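# Unscrew bottle cap, lay it flat, bottle upright

## Task

Twist the cap off the bottle and leave it lying flat on the table top, with the bottle still standing upright. This only counts if both stay that way without the robot holding them. Afterwards, open the hands and pull the arms away.

## Robot and tools

ROBOT. There are two six-joint arms, left_arm and right_arm. Each ends in the same five-finger right hand; they are not mirror copies, so every hand axis and number means the same on both. The names do not refer to sides of a camera image.

SCENE FRAME. Origin on the table top midway between the arms. +x runs out over the table, +z is up, and left_arm sits on the +y side. Result positions are in metres in this frame. Printed positions can be slightly wrong when an arm reaches far.

HAND POINT. A point fixed to the palm, 0.05 m in front of it, where the index pad meets the thumb tip in a pinch. Its own axes: +z along straightened fingers, +y out of the palm, +x across the palm toward the little finger. Fingers extend 0.06-0.07 m past it along +z. Across the palm the hand spans 0.08 m on the little-finger side; on the thumb side 0.02 m with the thumb folded in front, up to 0.09 m otherwise. A wrist bracket on the little-finger side sticks out 0.03 m beyond the point along +y and 0.11 m across, and can collide. Tilting about x or y shifts the point a little.

ROW FORMAT. Every motion command uses one or more rows of 28 numbers, each in [-1, 1], always covering both arms: first 14 for left, then 14 for right. Per arm, in order: dx, dy, dz, rx, ry, rz, little, ring, middle, index, thumb_bend, thumb_turn, force_limit, speed.
- dx..rz: an offset, not a pose, in the hand point's own axes, measured from its pose when the action starts (for a call's first action, the last pose a result reported). Every row in an action is relative to that same start, not to the row before. Scale: 1.0 = 0.6 m or 180 degrees. rx, ry, rz form a single rotation vector. All zeros means stay put.
- Fingers (little to index): +1 straight, -1 curled into the palm. thumb_bend: +1 straight, -1 fully bent. thumb_turn: +1 beside the palm, -1 across in front of it. Pinch is roughly index -0.22, thumb_bend -0.75, thumb_turn -0.57.
- force_limit: closing stops at a fingertip force rising linearly from about 0 N at -1 to 10 N at +1 (15 N for the two thumb motors); opening ignores it. speed: near zero at -1 up to full at +1 (whole travel in 0.6 s). For a soft grip close with speed at -0.9 or below.
No hand value means unchanged: to leave a hand alone, resend its last eight numbers; if none were sent yet, send hand_measured followed by hand_force_limit and hand_speed. A motor moves only when its target changes by 0.01 or more, then locks on arrival or at the force limit, holding at least 15 N. To grip harder, raise force_limit and send a target beyond hand_measured in the closing direction; to loosen, send one more open. A full-hand wrap fits objects 0.035-0.08 m wide; turn the thumb in front first, and the object sits across the palm, wrist-side of the hand point.

MOTION LIMITS. Each control step the commanded pose is clipped to 100 mm and 16 degrees from the measured pose, so far targets need several actions; after an action the arm stops at its last clipped pose, so send the remainder next. Motion trails commands by about 0.17 s. Position wins over orientation when both cannot be met. Elbows never fully straighten.

TOOLS.
- execute_actions(actions): a list of actions; each action has up to 15 rows, one per 1/30 s step, and a short table repeats its last row to fill 15 steps. An empty list only reports state. Results include end_effector_position at some steps, with HELD marking held-back steps.
- move(target, speed, stop_force, blocking): target is one 28-number row, offsets from the last reported pose; hand numbers apply at the start. Each hand point follows a straight line, shortest rotation, all arms finishing together, 0.5-10 s (cut off at 10 s). speed in m/s, 0.002-0.5, default 0.25; turning up to twice that in rad/s. It does not avoid obstacles or the other arm. stop_force in N, 13-80, shared by both arms: an arm's path ends when its wrist sensor feels that much added resistance for two steps; it then backs up two steps and holds. Not allowed in the first 0.2 s, nor with blocking=false; unreliable if the hand rotates; leave it out when pulling off something you press on. Without it the arms are stiff, and a target slightly past firm contact can cause a fault. blocking=false returns after 0.5 s; then use wait or stop before any other motion. The result adds a move: line with each arm's ending (done, off_target, moving, held, fault, contact) and limits (paced = clipped, held = steps blocked), plus distance to target.
- wait(seconds): 0-10, holds last commands, lets a running move continue.
- stop(): brakes a running move; needs stopping room.
- zoom_image(camera, region): region [x0, y0, x1, y1] in pixels, at most 504x504.
- show_instructions(): shows the reference image(s).
- finished_scene(scene): ends the current scene for good; pass its number. The result says if it succeeded.

RESULT LINES. Per arm: end_effector_position, end_effector_quat_wxyz, velocities; Hand target lines; pose unreachable when clearance checks alter a command. Hand: hand_measured, hand_stopped_by (moving, target, force, stalled, fault), hand_load_n (positive = pushing a finger open; a lost grip shows loads near 0), hand_force_limit, hand_speed, each listed in motor order. Wrist force and torque are in end-effector axes, with offsets up to about 5.5 N, noise up to about 3.4 N, saturating near 100 N; no reading is normal at start. MOTOR HOT appears at 70 C; at 85 C an over-temperature fault brakes the arm.

CAMERAS: cam_head_left, cam_head_right, cam_high, cam_low, cam_left_wrist, cam_right_wrist, all 896x504.

AVOID. Joint torque at its limit (shoulders 300, elbow 136, wrists 49.1 N m, including held weight) or 150 N outside force stops that arm for 10 s and drops the rest of the call. Never let the arms strike or press on each other. Knocking anything off the table fails the task; drops, slips, slams and hard pushes also count against you. Loose items may occasionally get nudged. Finish with hands open and clear.

Each tool is called after "Request:" by a JSON object that holds its "api" and its "payload", one argument or row to a line.

## Session

Request:
{"api": "execute_actions", "payload": {
  "actions": []
}}

Scene clock: 0.00 s.
left_arm: end_effector_position=(-0.0581, +1.3847, +0.4832) hand_measured=(+1.000, +1.000, +1.000, +1.000, +1.000, +1.000) hand_load_n=(+0.0, +0.0, +0.0, +0.0, +0.0, +0.0) hand_stopped_by=(target, target, target, target, target, target) hand_force_limit=0.00 hand_speed=-0.80 end_effector_quat_wxyz=(-0.028, -0.672, +0.739, -0.049) end_effector_velocity=(+0.000, -0.000, -0.001) end_effector_angular_velocity=(-0.000, -0.000, -0.000) | right_arm: end_effector_position=(+0.2646, -0.9725, +0.6325) hand_measured=(+1.000, +1.000, +1.000, +1.000, +1.000, +1.000) hand_load_n=(+0.0, +0.0, +0.0, +0.0, +0.0, +0.0) hand_stopped_by=(target, target, target, target, target, target) hand_force_limit=0.00 hand_speed=-0.80 end_effector_quat_wxyz=(+0.050, +0.689, +0.723, +0.021) end_effector_velocity=(-0.000, -0.001, -0.001) end_effector_angular_velocity=(+0.002, -0.000, -0.001)
Joint positions: left_arm=[ 1.102 -1.418  1.495  1.594  1.623 -1.742] | right_arm=[-1.646 -1.639  1.46   1.725  1.465 -1.748]
Joint velocities: left_arm=[-0.     0.     0.001 -0.001  0.     0.   ] | right_arm=[ 0.     0.001  0.     0.    -0.     0.001]
Wrist force (N, on the end effector, along its own x y z axes, offset not removed): no reading
Wrist torque (N m, same axes, about the end effector's origin, offset not removed): no reading
Hand target (left_arm): -0.058, +1.385, +0.483; -0.028, -0.672, +0.739, -0.049
Hand target (right_arm): +0.265, -0.972, +0.632; +0.050, +0.689, +0.723, +0.021

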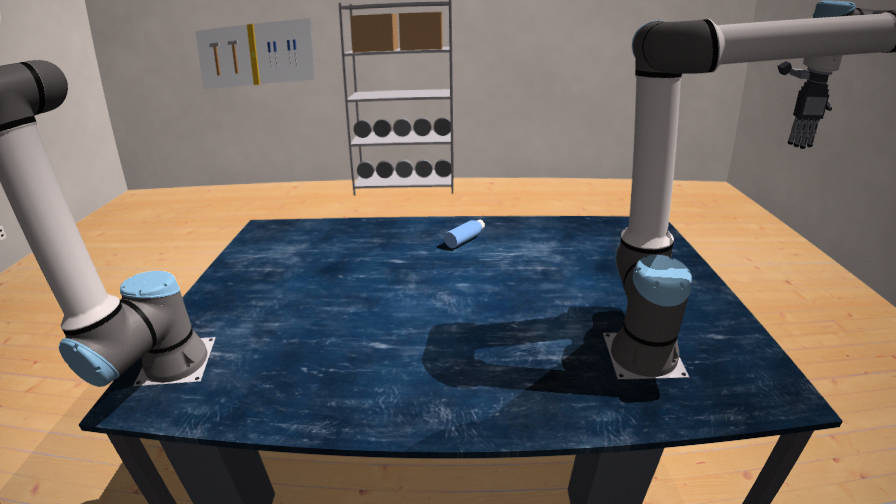

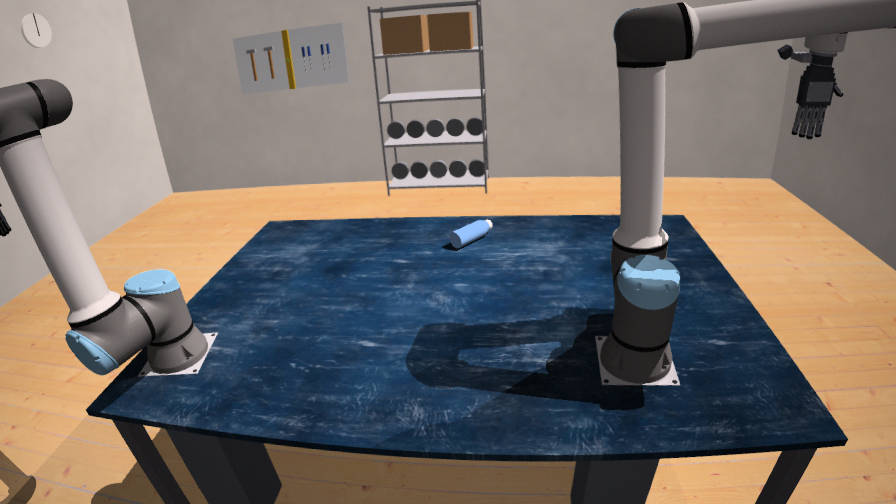

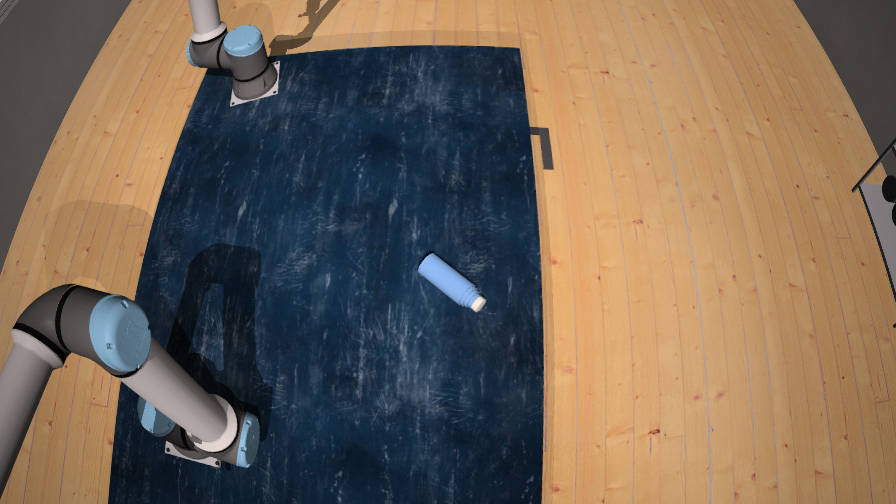

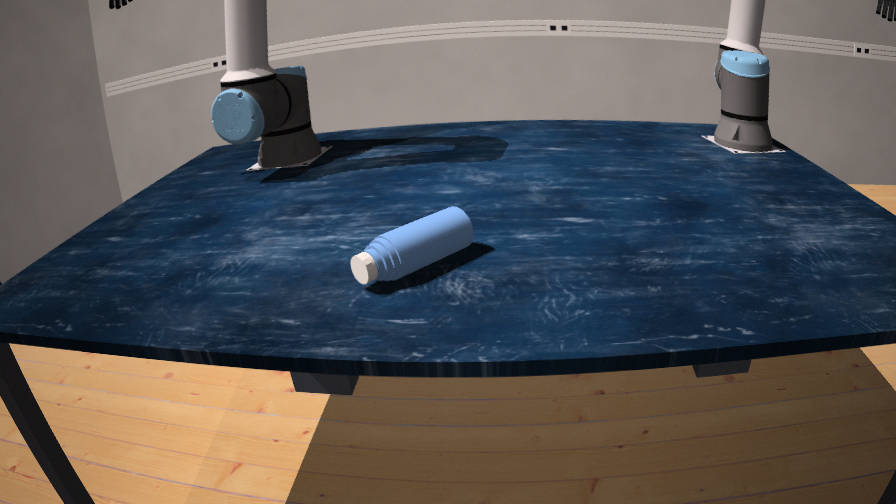

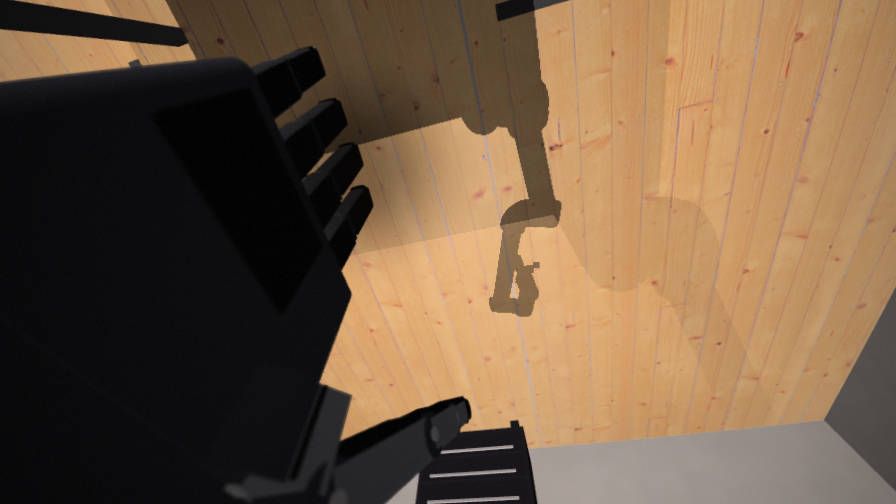

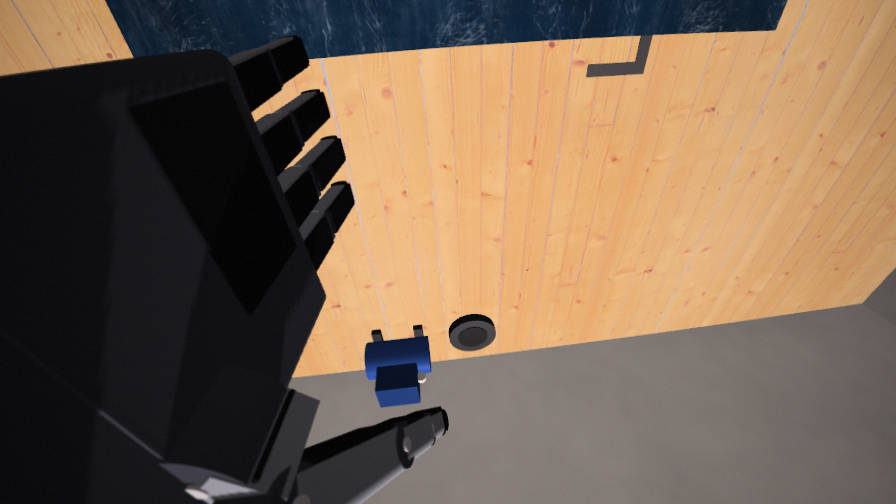

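Request:
{"api": "zoom_image", "payload": {
  "camera": "cam_high",
  "region": [400,235,510,325]
}}

Request:
{"api": "zoom_image", "payload": {
  "camera": "cam_low",
  "region": [330,190,510,310]
}}

Region (400, 235, 510, 325) of cam_high's 896x504 image, scaled by 4.582, with more detail than that image has; it fills the top 412 rows of this view, and the rest is white.

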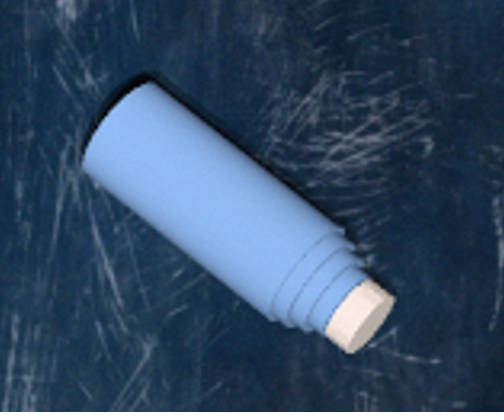

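Region (330, 190, 510, 310) of cam_low's 896x504 image, scaled by 2.800, with more detail than that image has.

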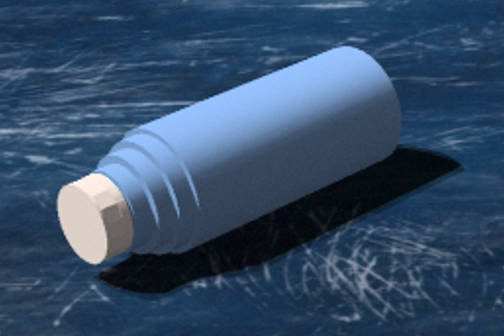

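Request:
{"api": "move", "payload": {
  "target": [0.457,-0.976,0.138,0.045,0.179,0.345,-1,-1,0.5,0.5,0.5,-1,1,0, 0.965,0.497,0.483,0.101,0.177,0.424,0.75,0.75,0.75,0.75,1,-1,1,0],
  "speed": 0.35
}}

Scene clock: 122.83 s.
left_arm: end_effector_position=(+0.5005, +1.0488, +0.4512) hand_measured=(-1.000, -1.000, +0.500, +0.500, +0.500, -1.000) hand_load_n=(+0.0, +0.0, +0.0, +0.0, +0.0, +0.0) hand_stopped_by=(target, target, target, target, target, target) hand_force_limit=1.00 hand_speed=0.00 end_effector_quat_wxyz=(-0.148, -0.162, +0.934, -0.281) end_effector_velocity=(+0.001, -0.001, +0.001) end_effector_angular_velocity=(-0.003, -0.000, -0.001) | right_arm: end_effector_position=(+0.5643, -0.3909, +0.3496) hand_measured=(+0.750, +0.750, +0.750, +0.750, +1.000, -1.000) hand_load_n=(+0.0, +0.0, +0.0, +0.0, +0.0, +0.0) hand_stopped_by=(target, target, target, target, target, target) hand_force_limit=1.00 hand_speed=0.00 end_effector_quat_wxyz=(-0.259, +0.950, +0.132, +0.117) end_effector_velocity=(+0.001, +0.001, -0.001) end_effector_angular_velocity=(-0.003, +0.001, -0.006)
Joint positions: left_arm=[ 0.09  -1.315  1.519  1.771  2.089 -1.515] | right_arm=[-0.234 -1.529  1.855  1.248  0.995  1.004]
Joint velocities: left_arm=[-0.001  0.001 -0.002  0.002  0.003  0.001] | right_arm=[ 0.006  0.002 -0.003 -0.007  0.004  0.015]
Wrist force (N, on the end effector, along its own x y z axes, offset not removed): left_arm=[-2.4 -2.0 3.2] | right_arm=[-1.6 -4.4 2.7]
Wrist torque (N m, same axes, about the end effector's origin, offset not removed): left_arm=[-0.43 0.33 0.02] | right_arm=[-0.78 0.33 -0.35]
Hand target (left_arm): +0.501, +1.049, +0.451; -0.148, -0.162, +0.934, -0.281
Hand target (right_arm): +0.564, -0.391, +0.350; -0.259, +0.950, +0.132, +0.117
Off the commanded pose (left_arm): 0.001 m, 0 deg.
Off the commanded pose (right_arm): 0.001 m, 0 deg.
move: done

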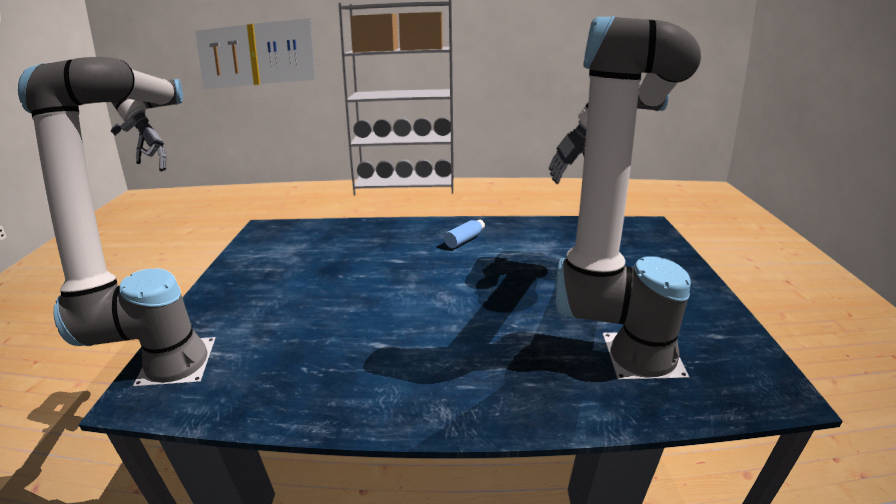

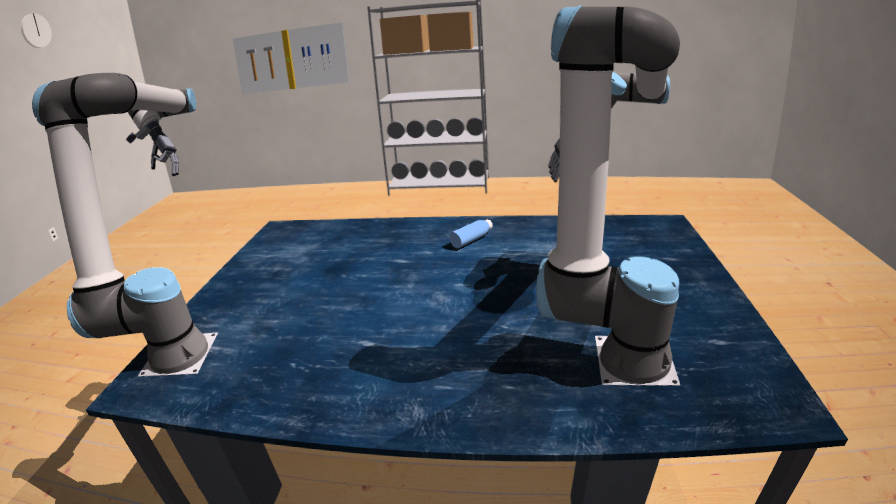

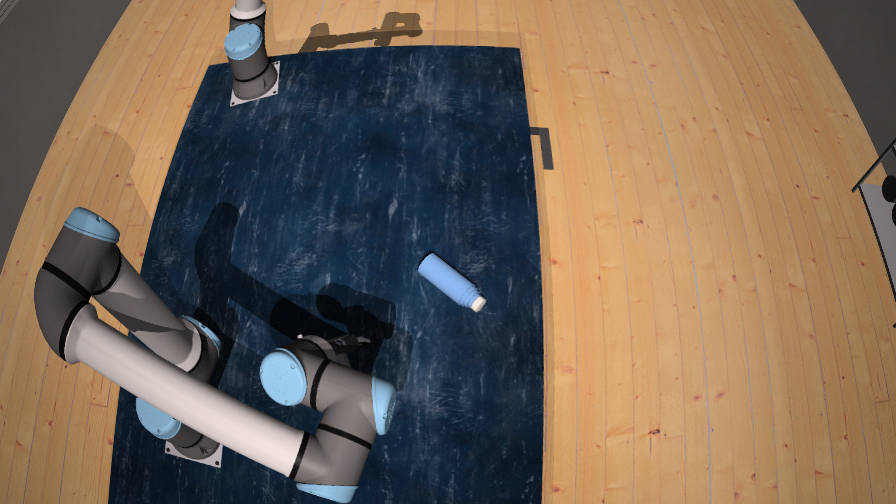

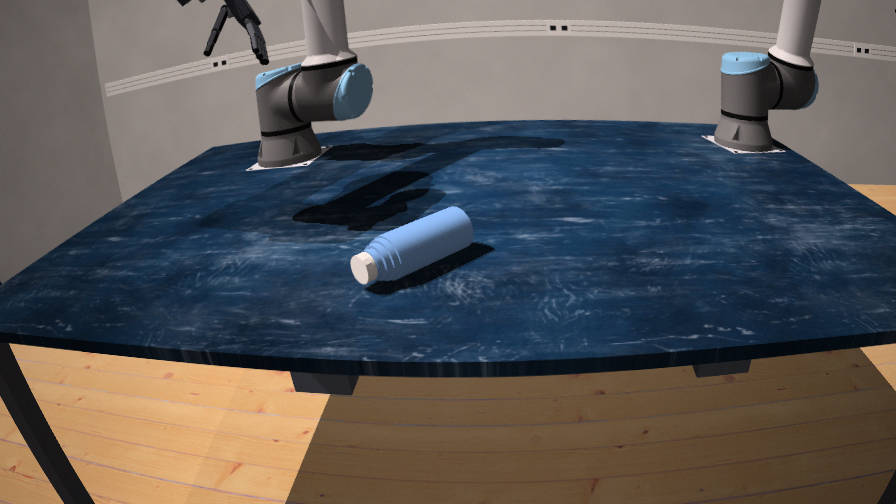

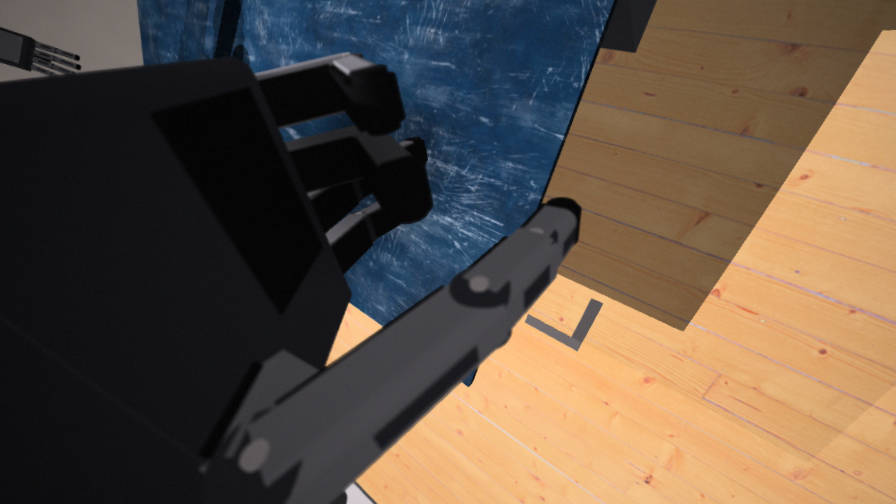

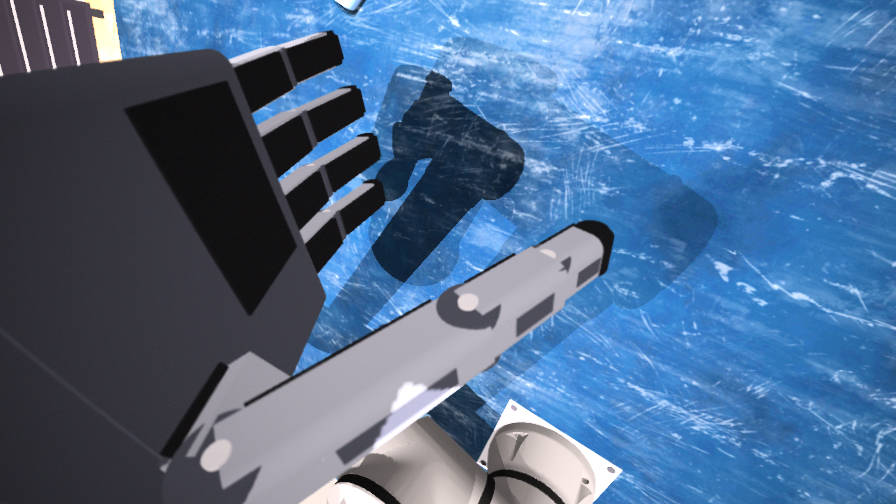

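Request:
{"api": "move", "payload": {
  "target": [0.122,-0.579,0.610,0.045,0.179,0.345,-1,-1,0.5,0.5,0.5,-1,1,0, 0.337,-0.282,0.668,0.067,0.118,0.283,0.75,0.75,0.75,0.75,1,-1,1,0],
  "speed": 0.3
}}

Scene clock: 141.73 s.
left_arm: end_effector_position=(+0.4995, +0.7717, +0.3965) hand_measured=(-1.000, -1.000, +0.500, +0.500, +0.500, -1.000) hand_load_n=(+0.0, +0.0, +0.0, +0.0, +0.0, +0.0) hand_stopped_by=(target, target, target, target, target, target) hand_force_limit=1.00 hand_speed=0.00 end_effector_quat_wxyz=(-0.194, +0.162, +0.894, -0.370) end_effector_velocity=(-0.000, -0.000, +0.001) end_effector_angular_velocity=(-0.001, -0.000, +0.001) | right_arm: end_effector_position=(+0.7624, -0.0025, +0.1502) hand_measured=(+0.750, +0.750, +0.750, +0.750, +1.000, -1.000) hand_load_n=(+0.0, +0.0, +0.0, +0.0, +0.0, +0.0) hand_stopped_by=(target, target, target, target, target, target) hand_force_limit=1.00 hand_speed=0.00 end_effector_quat_wxyz=(-0.397, +0.846, -0.323, +0.148) end_effector_velocity=(+0.001, +0.002, -0.000) end_effector_angular_velocity=(+0.002, -0.000, -0.005)
Joint positions: left_arm=[-0.338 -1.359  1.752  1.706  2.287 -1.148] | right_arm=[ 0.343 -1.095  1.592  0.281  1.149  2.767]
Joint velocities: left_arm=[ 0.    -0.001  0.     0.     0.001  0.   ] | right_arm=[ 0.002  0.002 -0.002 -0.003  0.004  0.006]
Wrist force (N, on the end effector, along its own x y z axes, offset not removed): left_arm=[0.1 -0.1 -1.4] | right_arm=[-1.6 -2.9 -5.9]
Wrist torque (N m, same axes, about the end effector's origin, offset not removed): left_arm=[0.14 -0.07 0.07] | right_arm=[0.10 0.30 -0.33]
Hand target (left_arm): +0.499, +0.772, +0.397; -0.194, +0.162, +0.894, -0.370
Hand target (right_arm): +0.763, -0.002, +0.150; -0.397, +0.846, -0.323, +0.148
Off the commanded pose (left_arm): 0.227 m, 31 deg; position and orientation clipped at the last step of the last action.
Off the commanded pose (right_arm): 0.000 m, 0 deg.
move: held (left_arm); limits=paced,held; held on 40 of 81 steps (left_arm), including the last (left_arm)
pose unreachable (left arm): on one or more control steps of this call, first in action 0 (counted from 0), this arm could not follow its commanded pose, so it was not sent that pose on those steps. On the call's last step it was still not sent that pose. It may still have moved: this result reports where it is.
cause: the commanded pose would bring two parts of the arm too close to each other (joints 4 (wrist 1) to 6 (wrist 3) lie between them).

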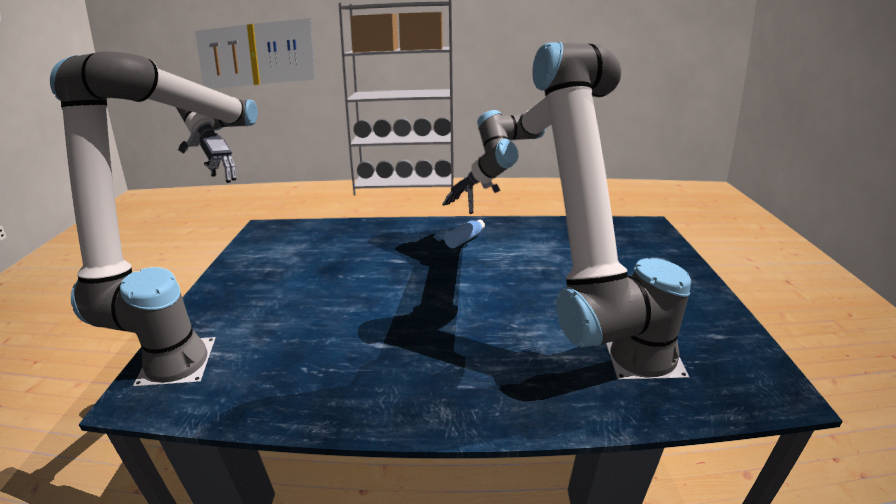

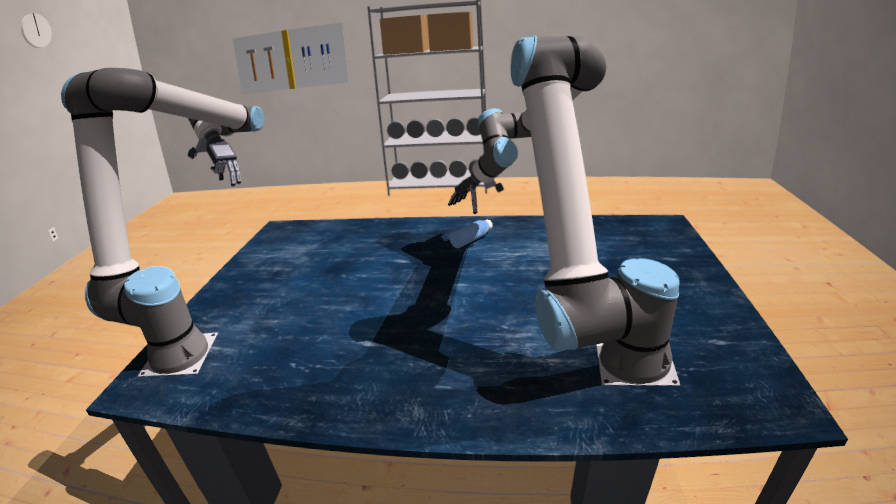

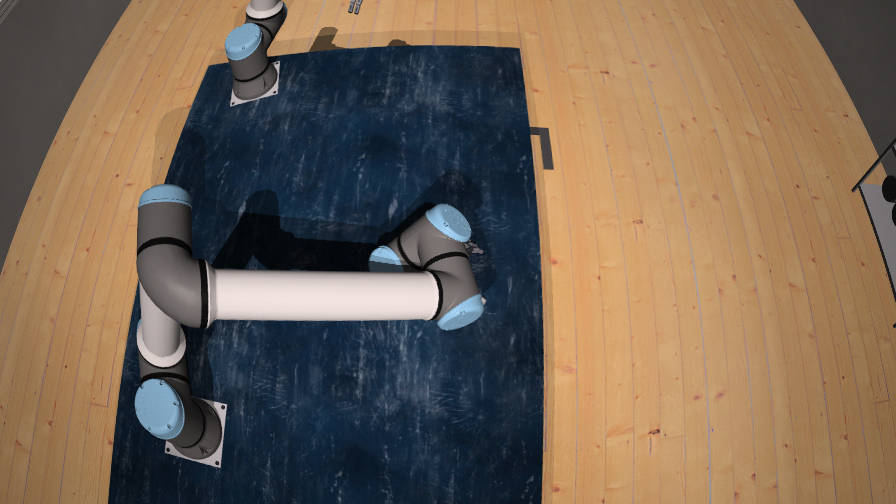

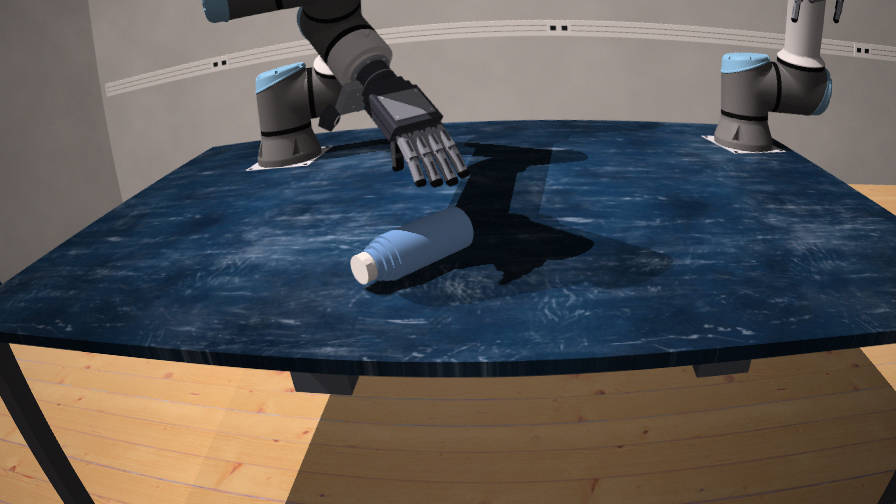

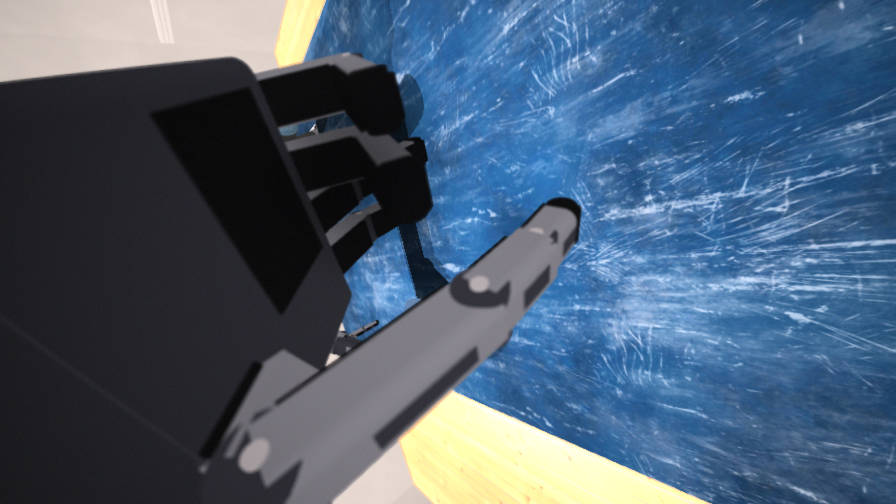

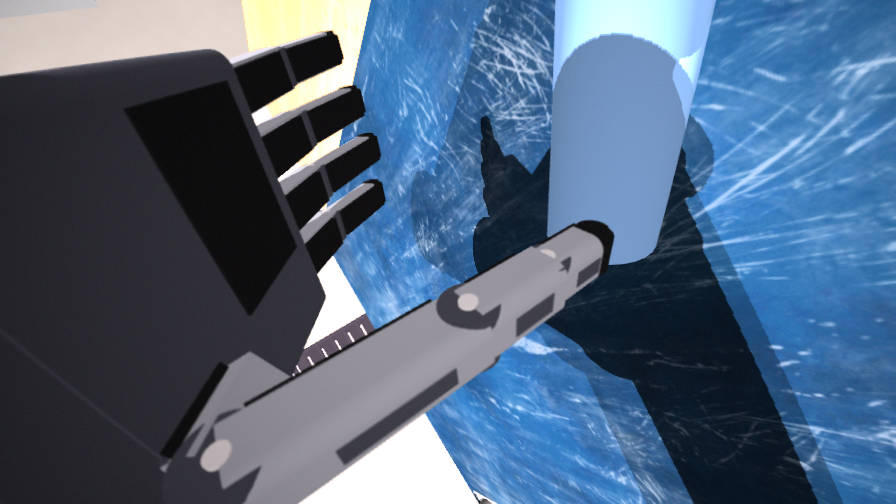

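Request:
{"api": "move", "payload": {
  "target": [0,0,0,0,0,0,-1,-1,0.5,0.5,0.5,-1,1,0, 0,0.0896,0.075,0,0,0,0.75,0.75,0.75,0.75,1,-1,1,0],
  "speed": 0.1
}}

Scene clock: 160.17 s.
left_arm: end_effector_position=(+0.4995, +0.7717, +0.3966) hand_measured=(-1.000, -1.000, +0.500, +0.500, +0.500, -1.000) hand_load_n=(+0.0, +0.0, +0.0, +0.0, +0.0, +0.0) hand_stopped_by=(target, target, target, target, target, target) hand_force_limit=1.00 hand_speed=0.00 end_effector_quat_wxyz=(-0.194, +0.162, +0.894, -0.370) end_effector_velocity=(-0.001, +0.000, -0.001) end_effector_angular_velocity=(+0.001, +0.003, +0.000) | right_arm: end_effector_position=(+0.7621, -0.0021, +0.0803) hand_measured=(+0.750, +0.750, +0.750, +0.750, +1.000, -1.000) hand_load_n=(+0.0, +0.0, +0.0, +0.0, +0.0, +0.0) hand_stopped_by=(target, target, target, target, target, target) hand_force_limit=1.00 hand_speed=0.00 end_effector_quat_wxyz=(-0.397, +0.846, -0.323, +0.148) end_effector_velocity=(+0.000, +0.000, -0.002) end_effector_angular_velocity=(+0.000, -0.000, -0.000)
Joint positions: left_arm=[-0.338 -1.359  1.752  1.706  2.287 -1.148] | right_arm=[ 0.344 -1.035  1.64   0.174  1.15   2.767]
Joint velocities: left_arm=[ 0.     0.001  0.002  0.001 -0.    -0.   ] | right_arm=[ 0.     0.003  0.001 -0.003  0.     0.   ]
Wrist force (N, on the end effector, along its own x y z axes, offset not removed): left_arm=[-1.2 -1.2 3.2] | right_arm=[2.5 -3.0 0.8]
Wrist torque (N m, same axes, about the end effector's origin, offset not removed): left_arm=[-0.19 0.05 -0.05] | right_arm=[-0.46 -0.22 -0.03]
Hand target (left_arm): +0.499, +0.772, +0.397; -0.194, +0.162, +0.894, -0.370
Hand target (right_arm): +0.762, -0.002, +0.080; -0.397, +0.846, -0.323, +0.148
Off the commanded pose (left_arm): 0.000 m, 0 deg.
Off the commanded pose (right_arm): 0.000 m, 0 deg.
move: done

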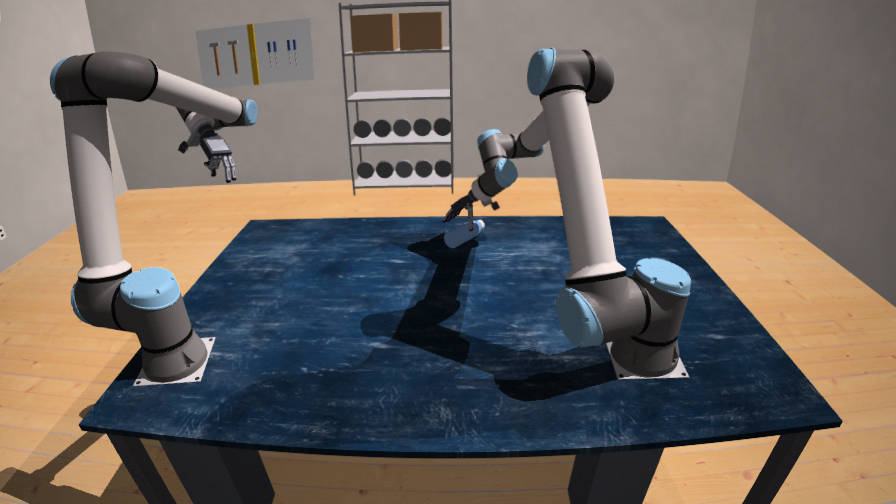

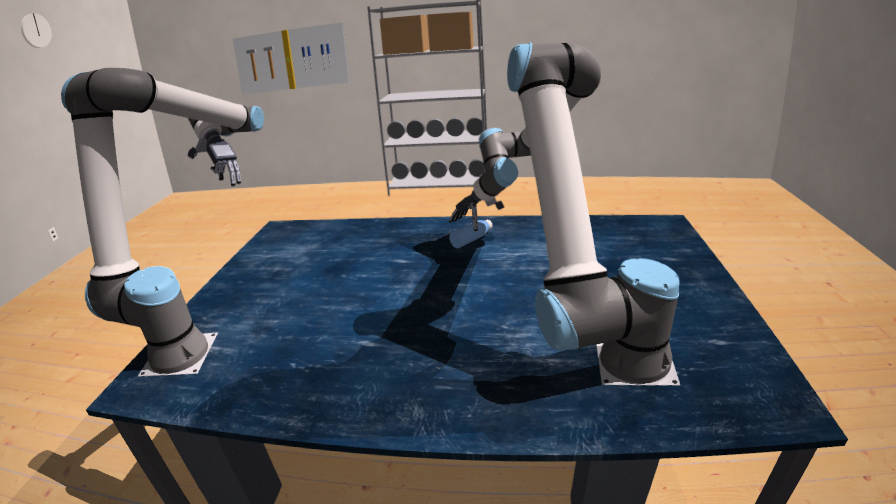

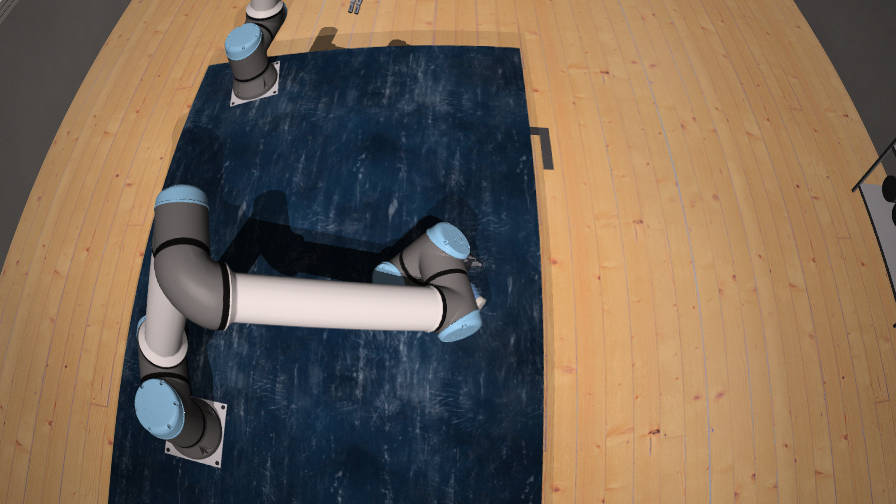

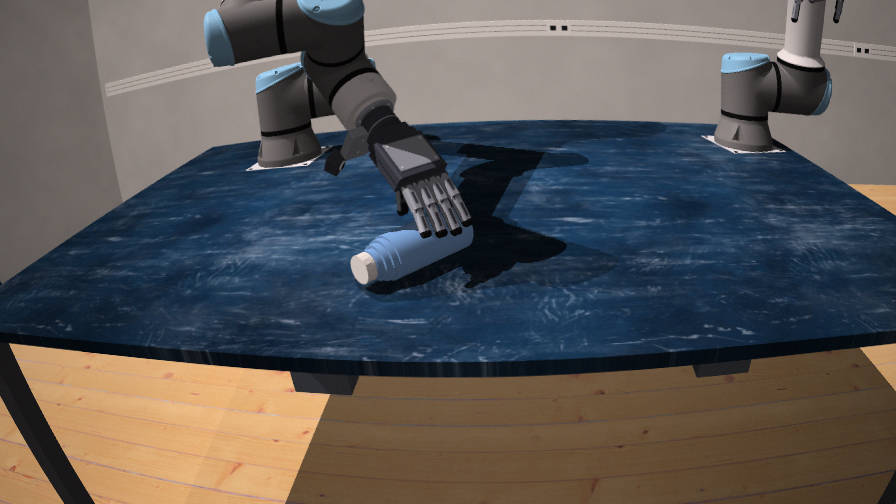

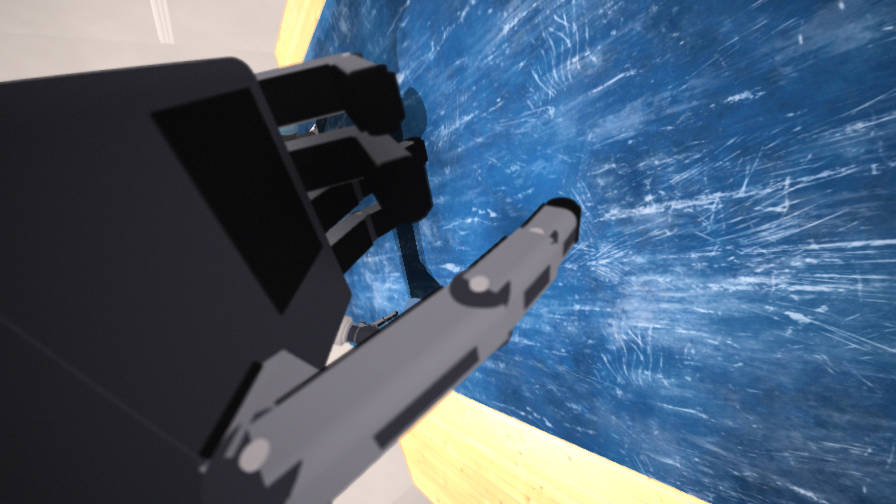

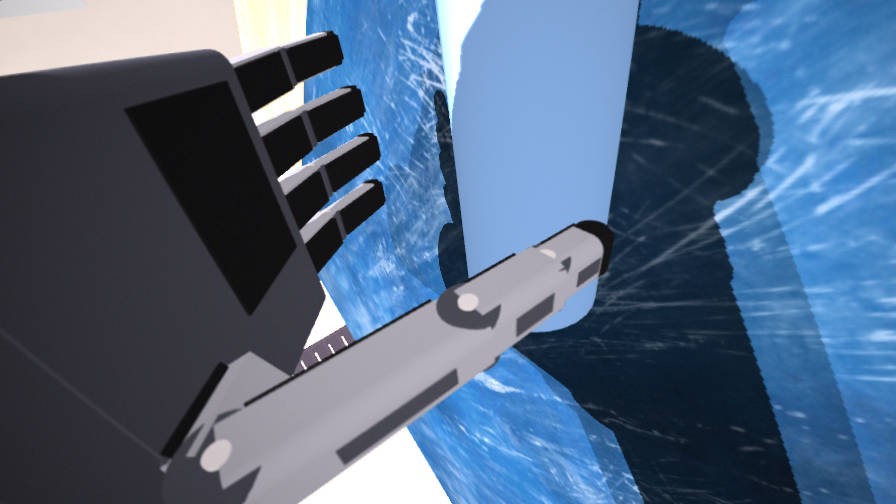

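Request:
{"api": "zoom_image", "payload": {
  "camera": "cam_low",
  "region": [330,130,510,300]
}}

Request:
{"api": "zoom_image", "payload": {
  "camera": "cam_head_left",
  "region": [420,170,520,260]
}}

Region (330, 130, 510, 300) of cam_low's 896x504 image, scaled by 2.800, with more detail than that image has.

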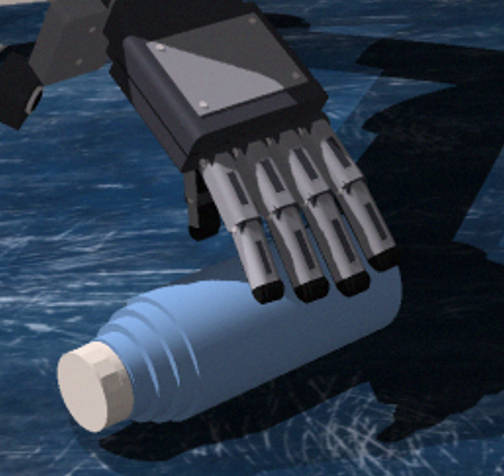

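Region (420, 170, 520, 260) of cam_head_left's 896x504 image, scaled by 5.040, with more detail than that image has; it fills the top 454 rows of this view, and the rest is white.

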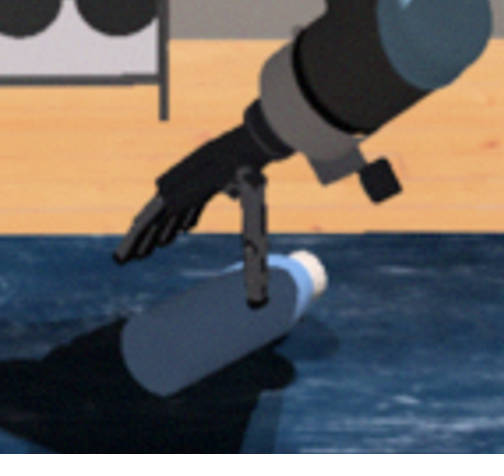

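Request:
{"api": "move", "payload": {
  "target": [0,0,0,0,0,0,-1,-1,0.5,0.5,0.5,-1,1,0, 0,0.0691,0.0579,0,0,0,0.75,0.75,0.75,0.75,1,-1,1,0],
  "speed": 0.05
}}

Scene clock: 176.73 s.
left_arm: end_effector_position=(+0.4995, +0.7717, +0.3966) hand_measured=(-1.000, -1.000, +0.500, +0.500, +0.500, -1.000) hand_load_n=(+0.0, +0.0, +0.0, +0.0, +0.0, +0.0) hand_stopped_by=(target, target, target, target, target, target) hand_force_limit=1.00 hand_speed=0.00 end_effector_quat_wxyz=(-0.194, +0.162, +0.894, -0.370) end_effector_velocity=(-0.001, +0.001, -0.000) end_effector_angular_velocity=(+0.001, +0.001, +0.001) | right_arm: end_effector_position=(+0.7619, -0.0018, +0.0264) hand_measured=(+0.750, +0.750, +0.750, +0.750, +1.000, -1.000) hand_load_n=(+0.0, +0.0, +0.0, +0.0, +0.0, +0.0) hand_stopped_by=(target, target, target, target, target, target) hand_force_limit=1.00 hand_speed=0.00 end_effector_quat_wxyz=(-0.397, +0.846, -0.323, +0.148) end_effector_velocity=(+0.001, +0.000, -0.001) end_effector_angular_velocity=(+0.000, -0.003, +0.001)
Joint positions: left_arm=[-0.338 -1.359  1.752  1.706  2.287 -1.148] | right_arm=[ 0.344 -0.982  1.667  0.093  1.15   2.767]
Joint velocities: left_arm=[ 0.001 -0.001  0.002 -0.001 -0.    -0.001] | right_arm=[ 0.     0.001  0.    -0.003 -0.001 -0.001]
Wrist force (N, on the end effector, along its own x y z axes, offset not removed): left_arm=[4.6 1.1 -3.2] | right_arm=[3.8 2.0 4.1]
Wrist torque (N m, same axes, about the end effector's origin, offset not removed): left_arm=[0.51 -0.63 0.40] | right_arm=[0.20 -0.76 0.19]
Hand target (left_arm): +0.499, +0.772, +0.397; -0.194, +0.162, +0.894, -0.370
Hand target (right_arm): +0.762, -0.002, +0.026; -0.397, +0.846, -0.323, +0.148
Off the commanded pose (left_arm): 0.000 m, 0 deg.
Off the commanded pose (right_arm): 0.000 m, 0 deg.
move: done

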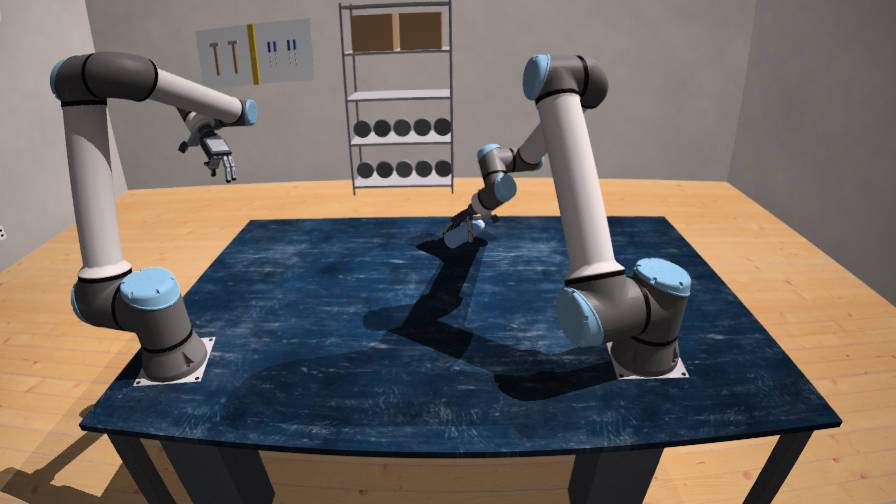

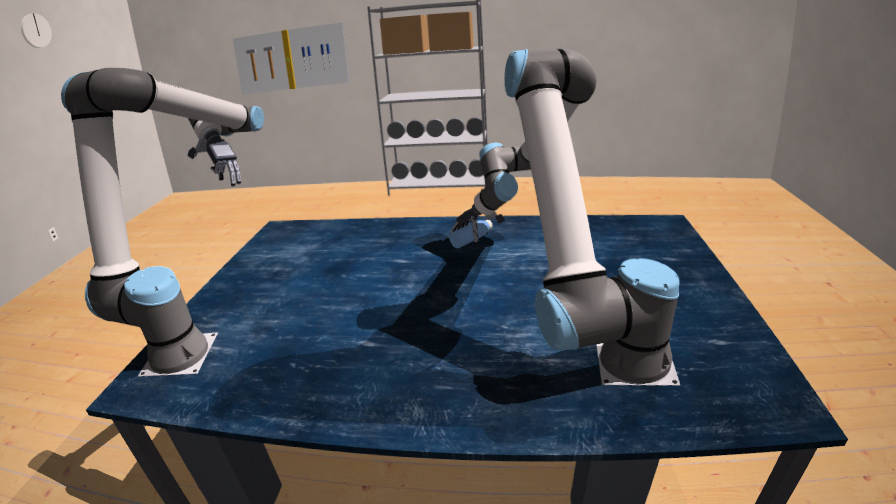

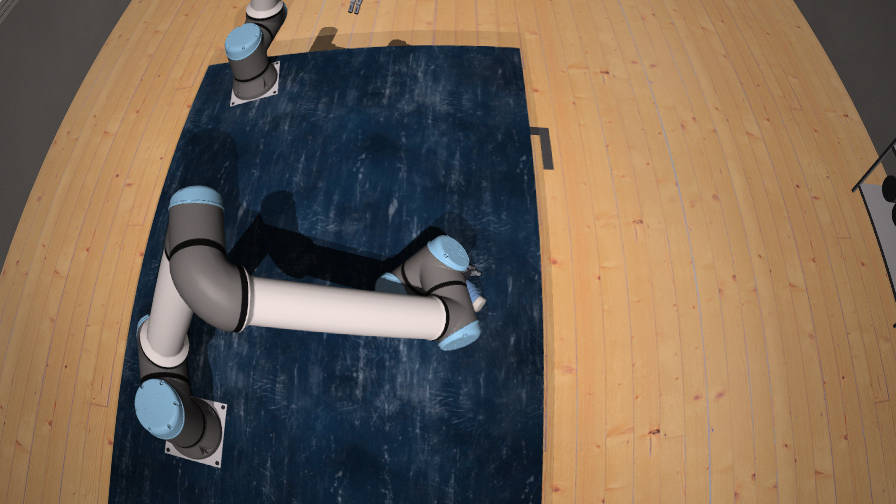

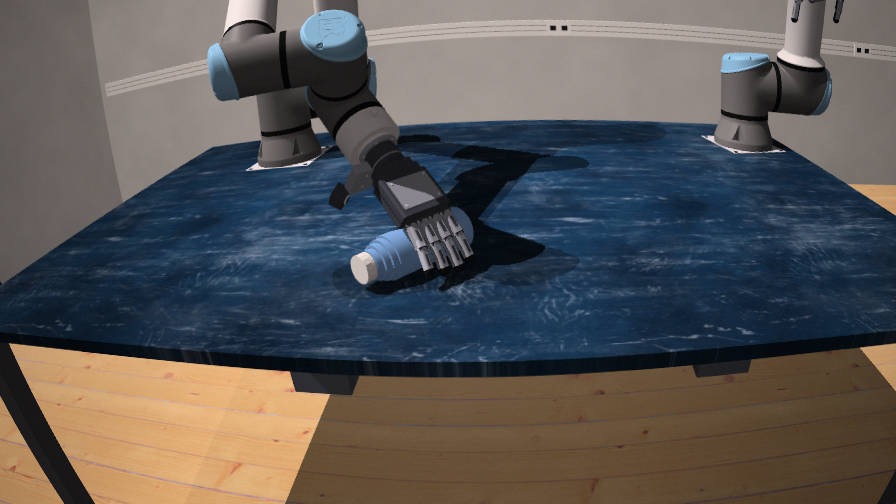

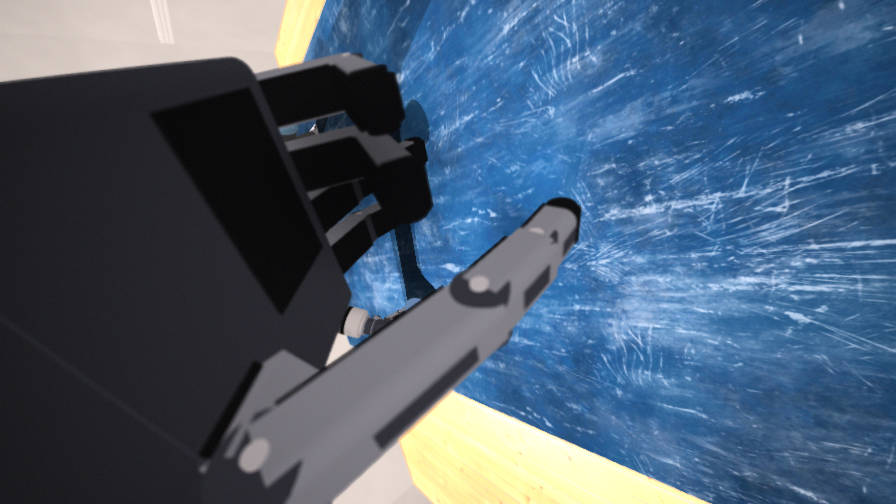

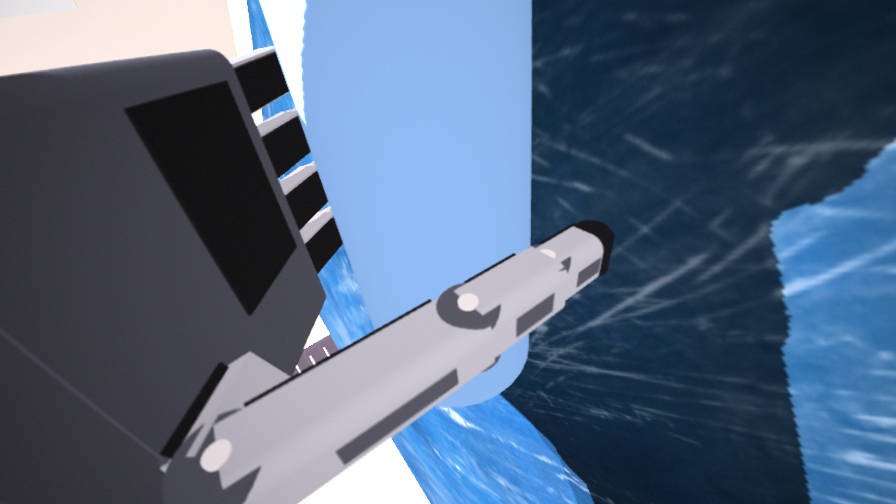

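Request:
{"api": "zoom_image", "payload": {
  "camera": "cam_low",
  "region": [330,150,510,300]
}}

Region (330, 150, 510, 300) of cam_low's 896x504 image, scaled by 2.800, with more detail than that image has.

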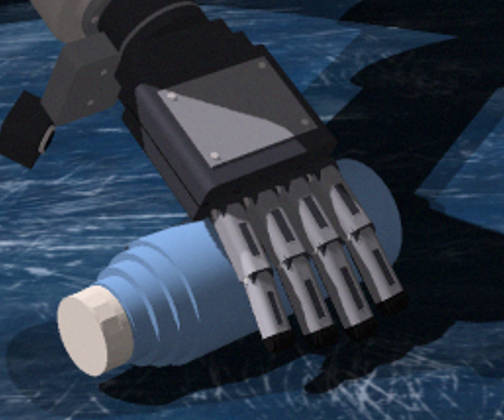

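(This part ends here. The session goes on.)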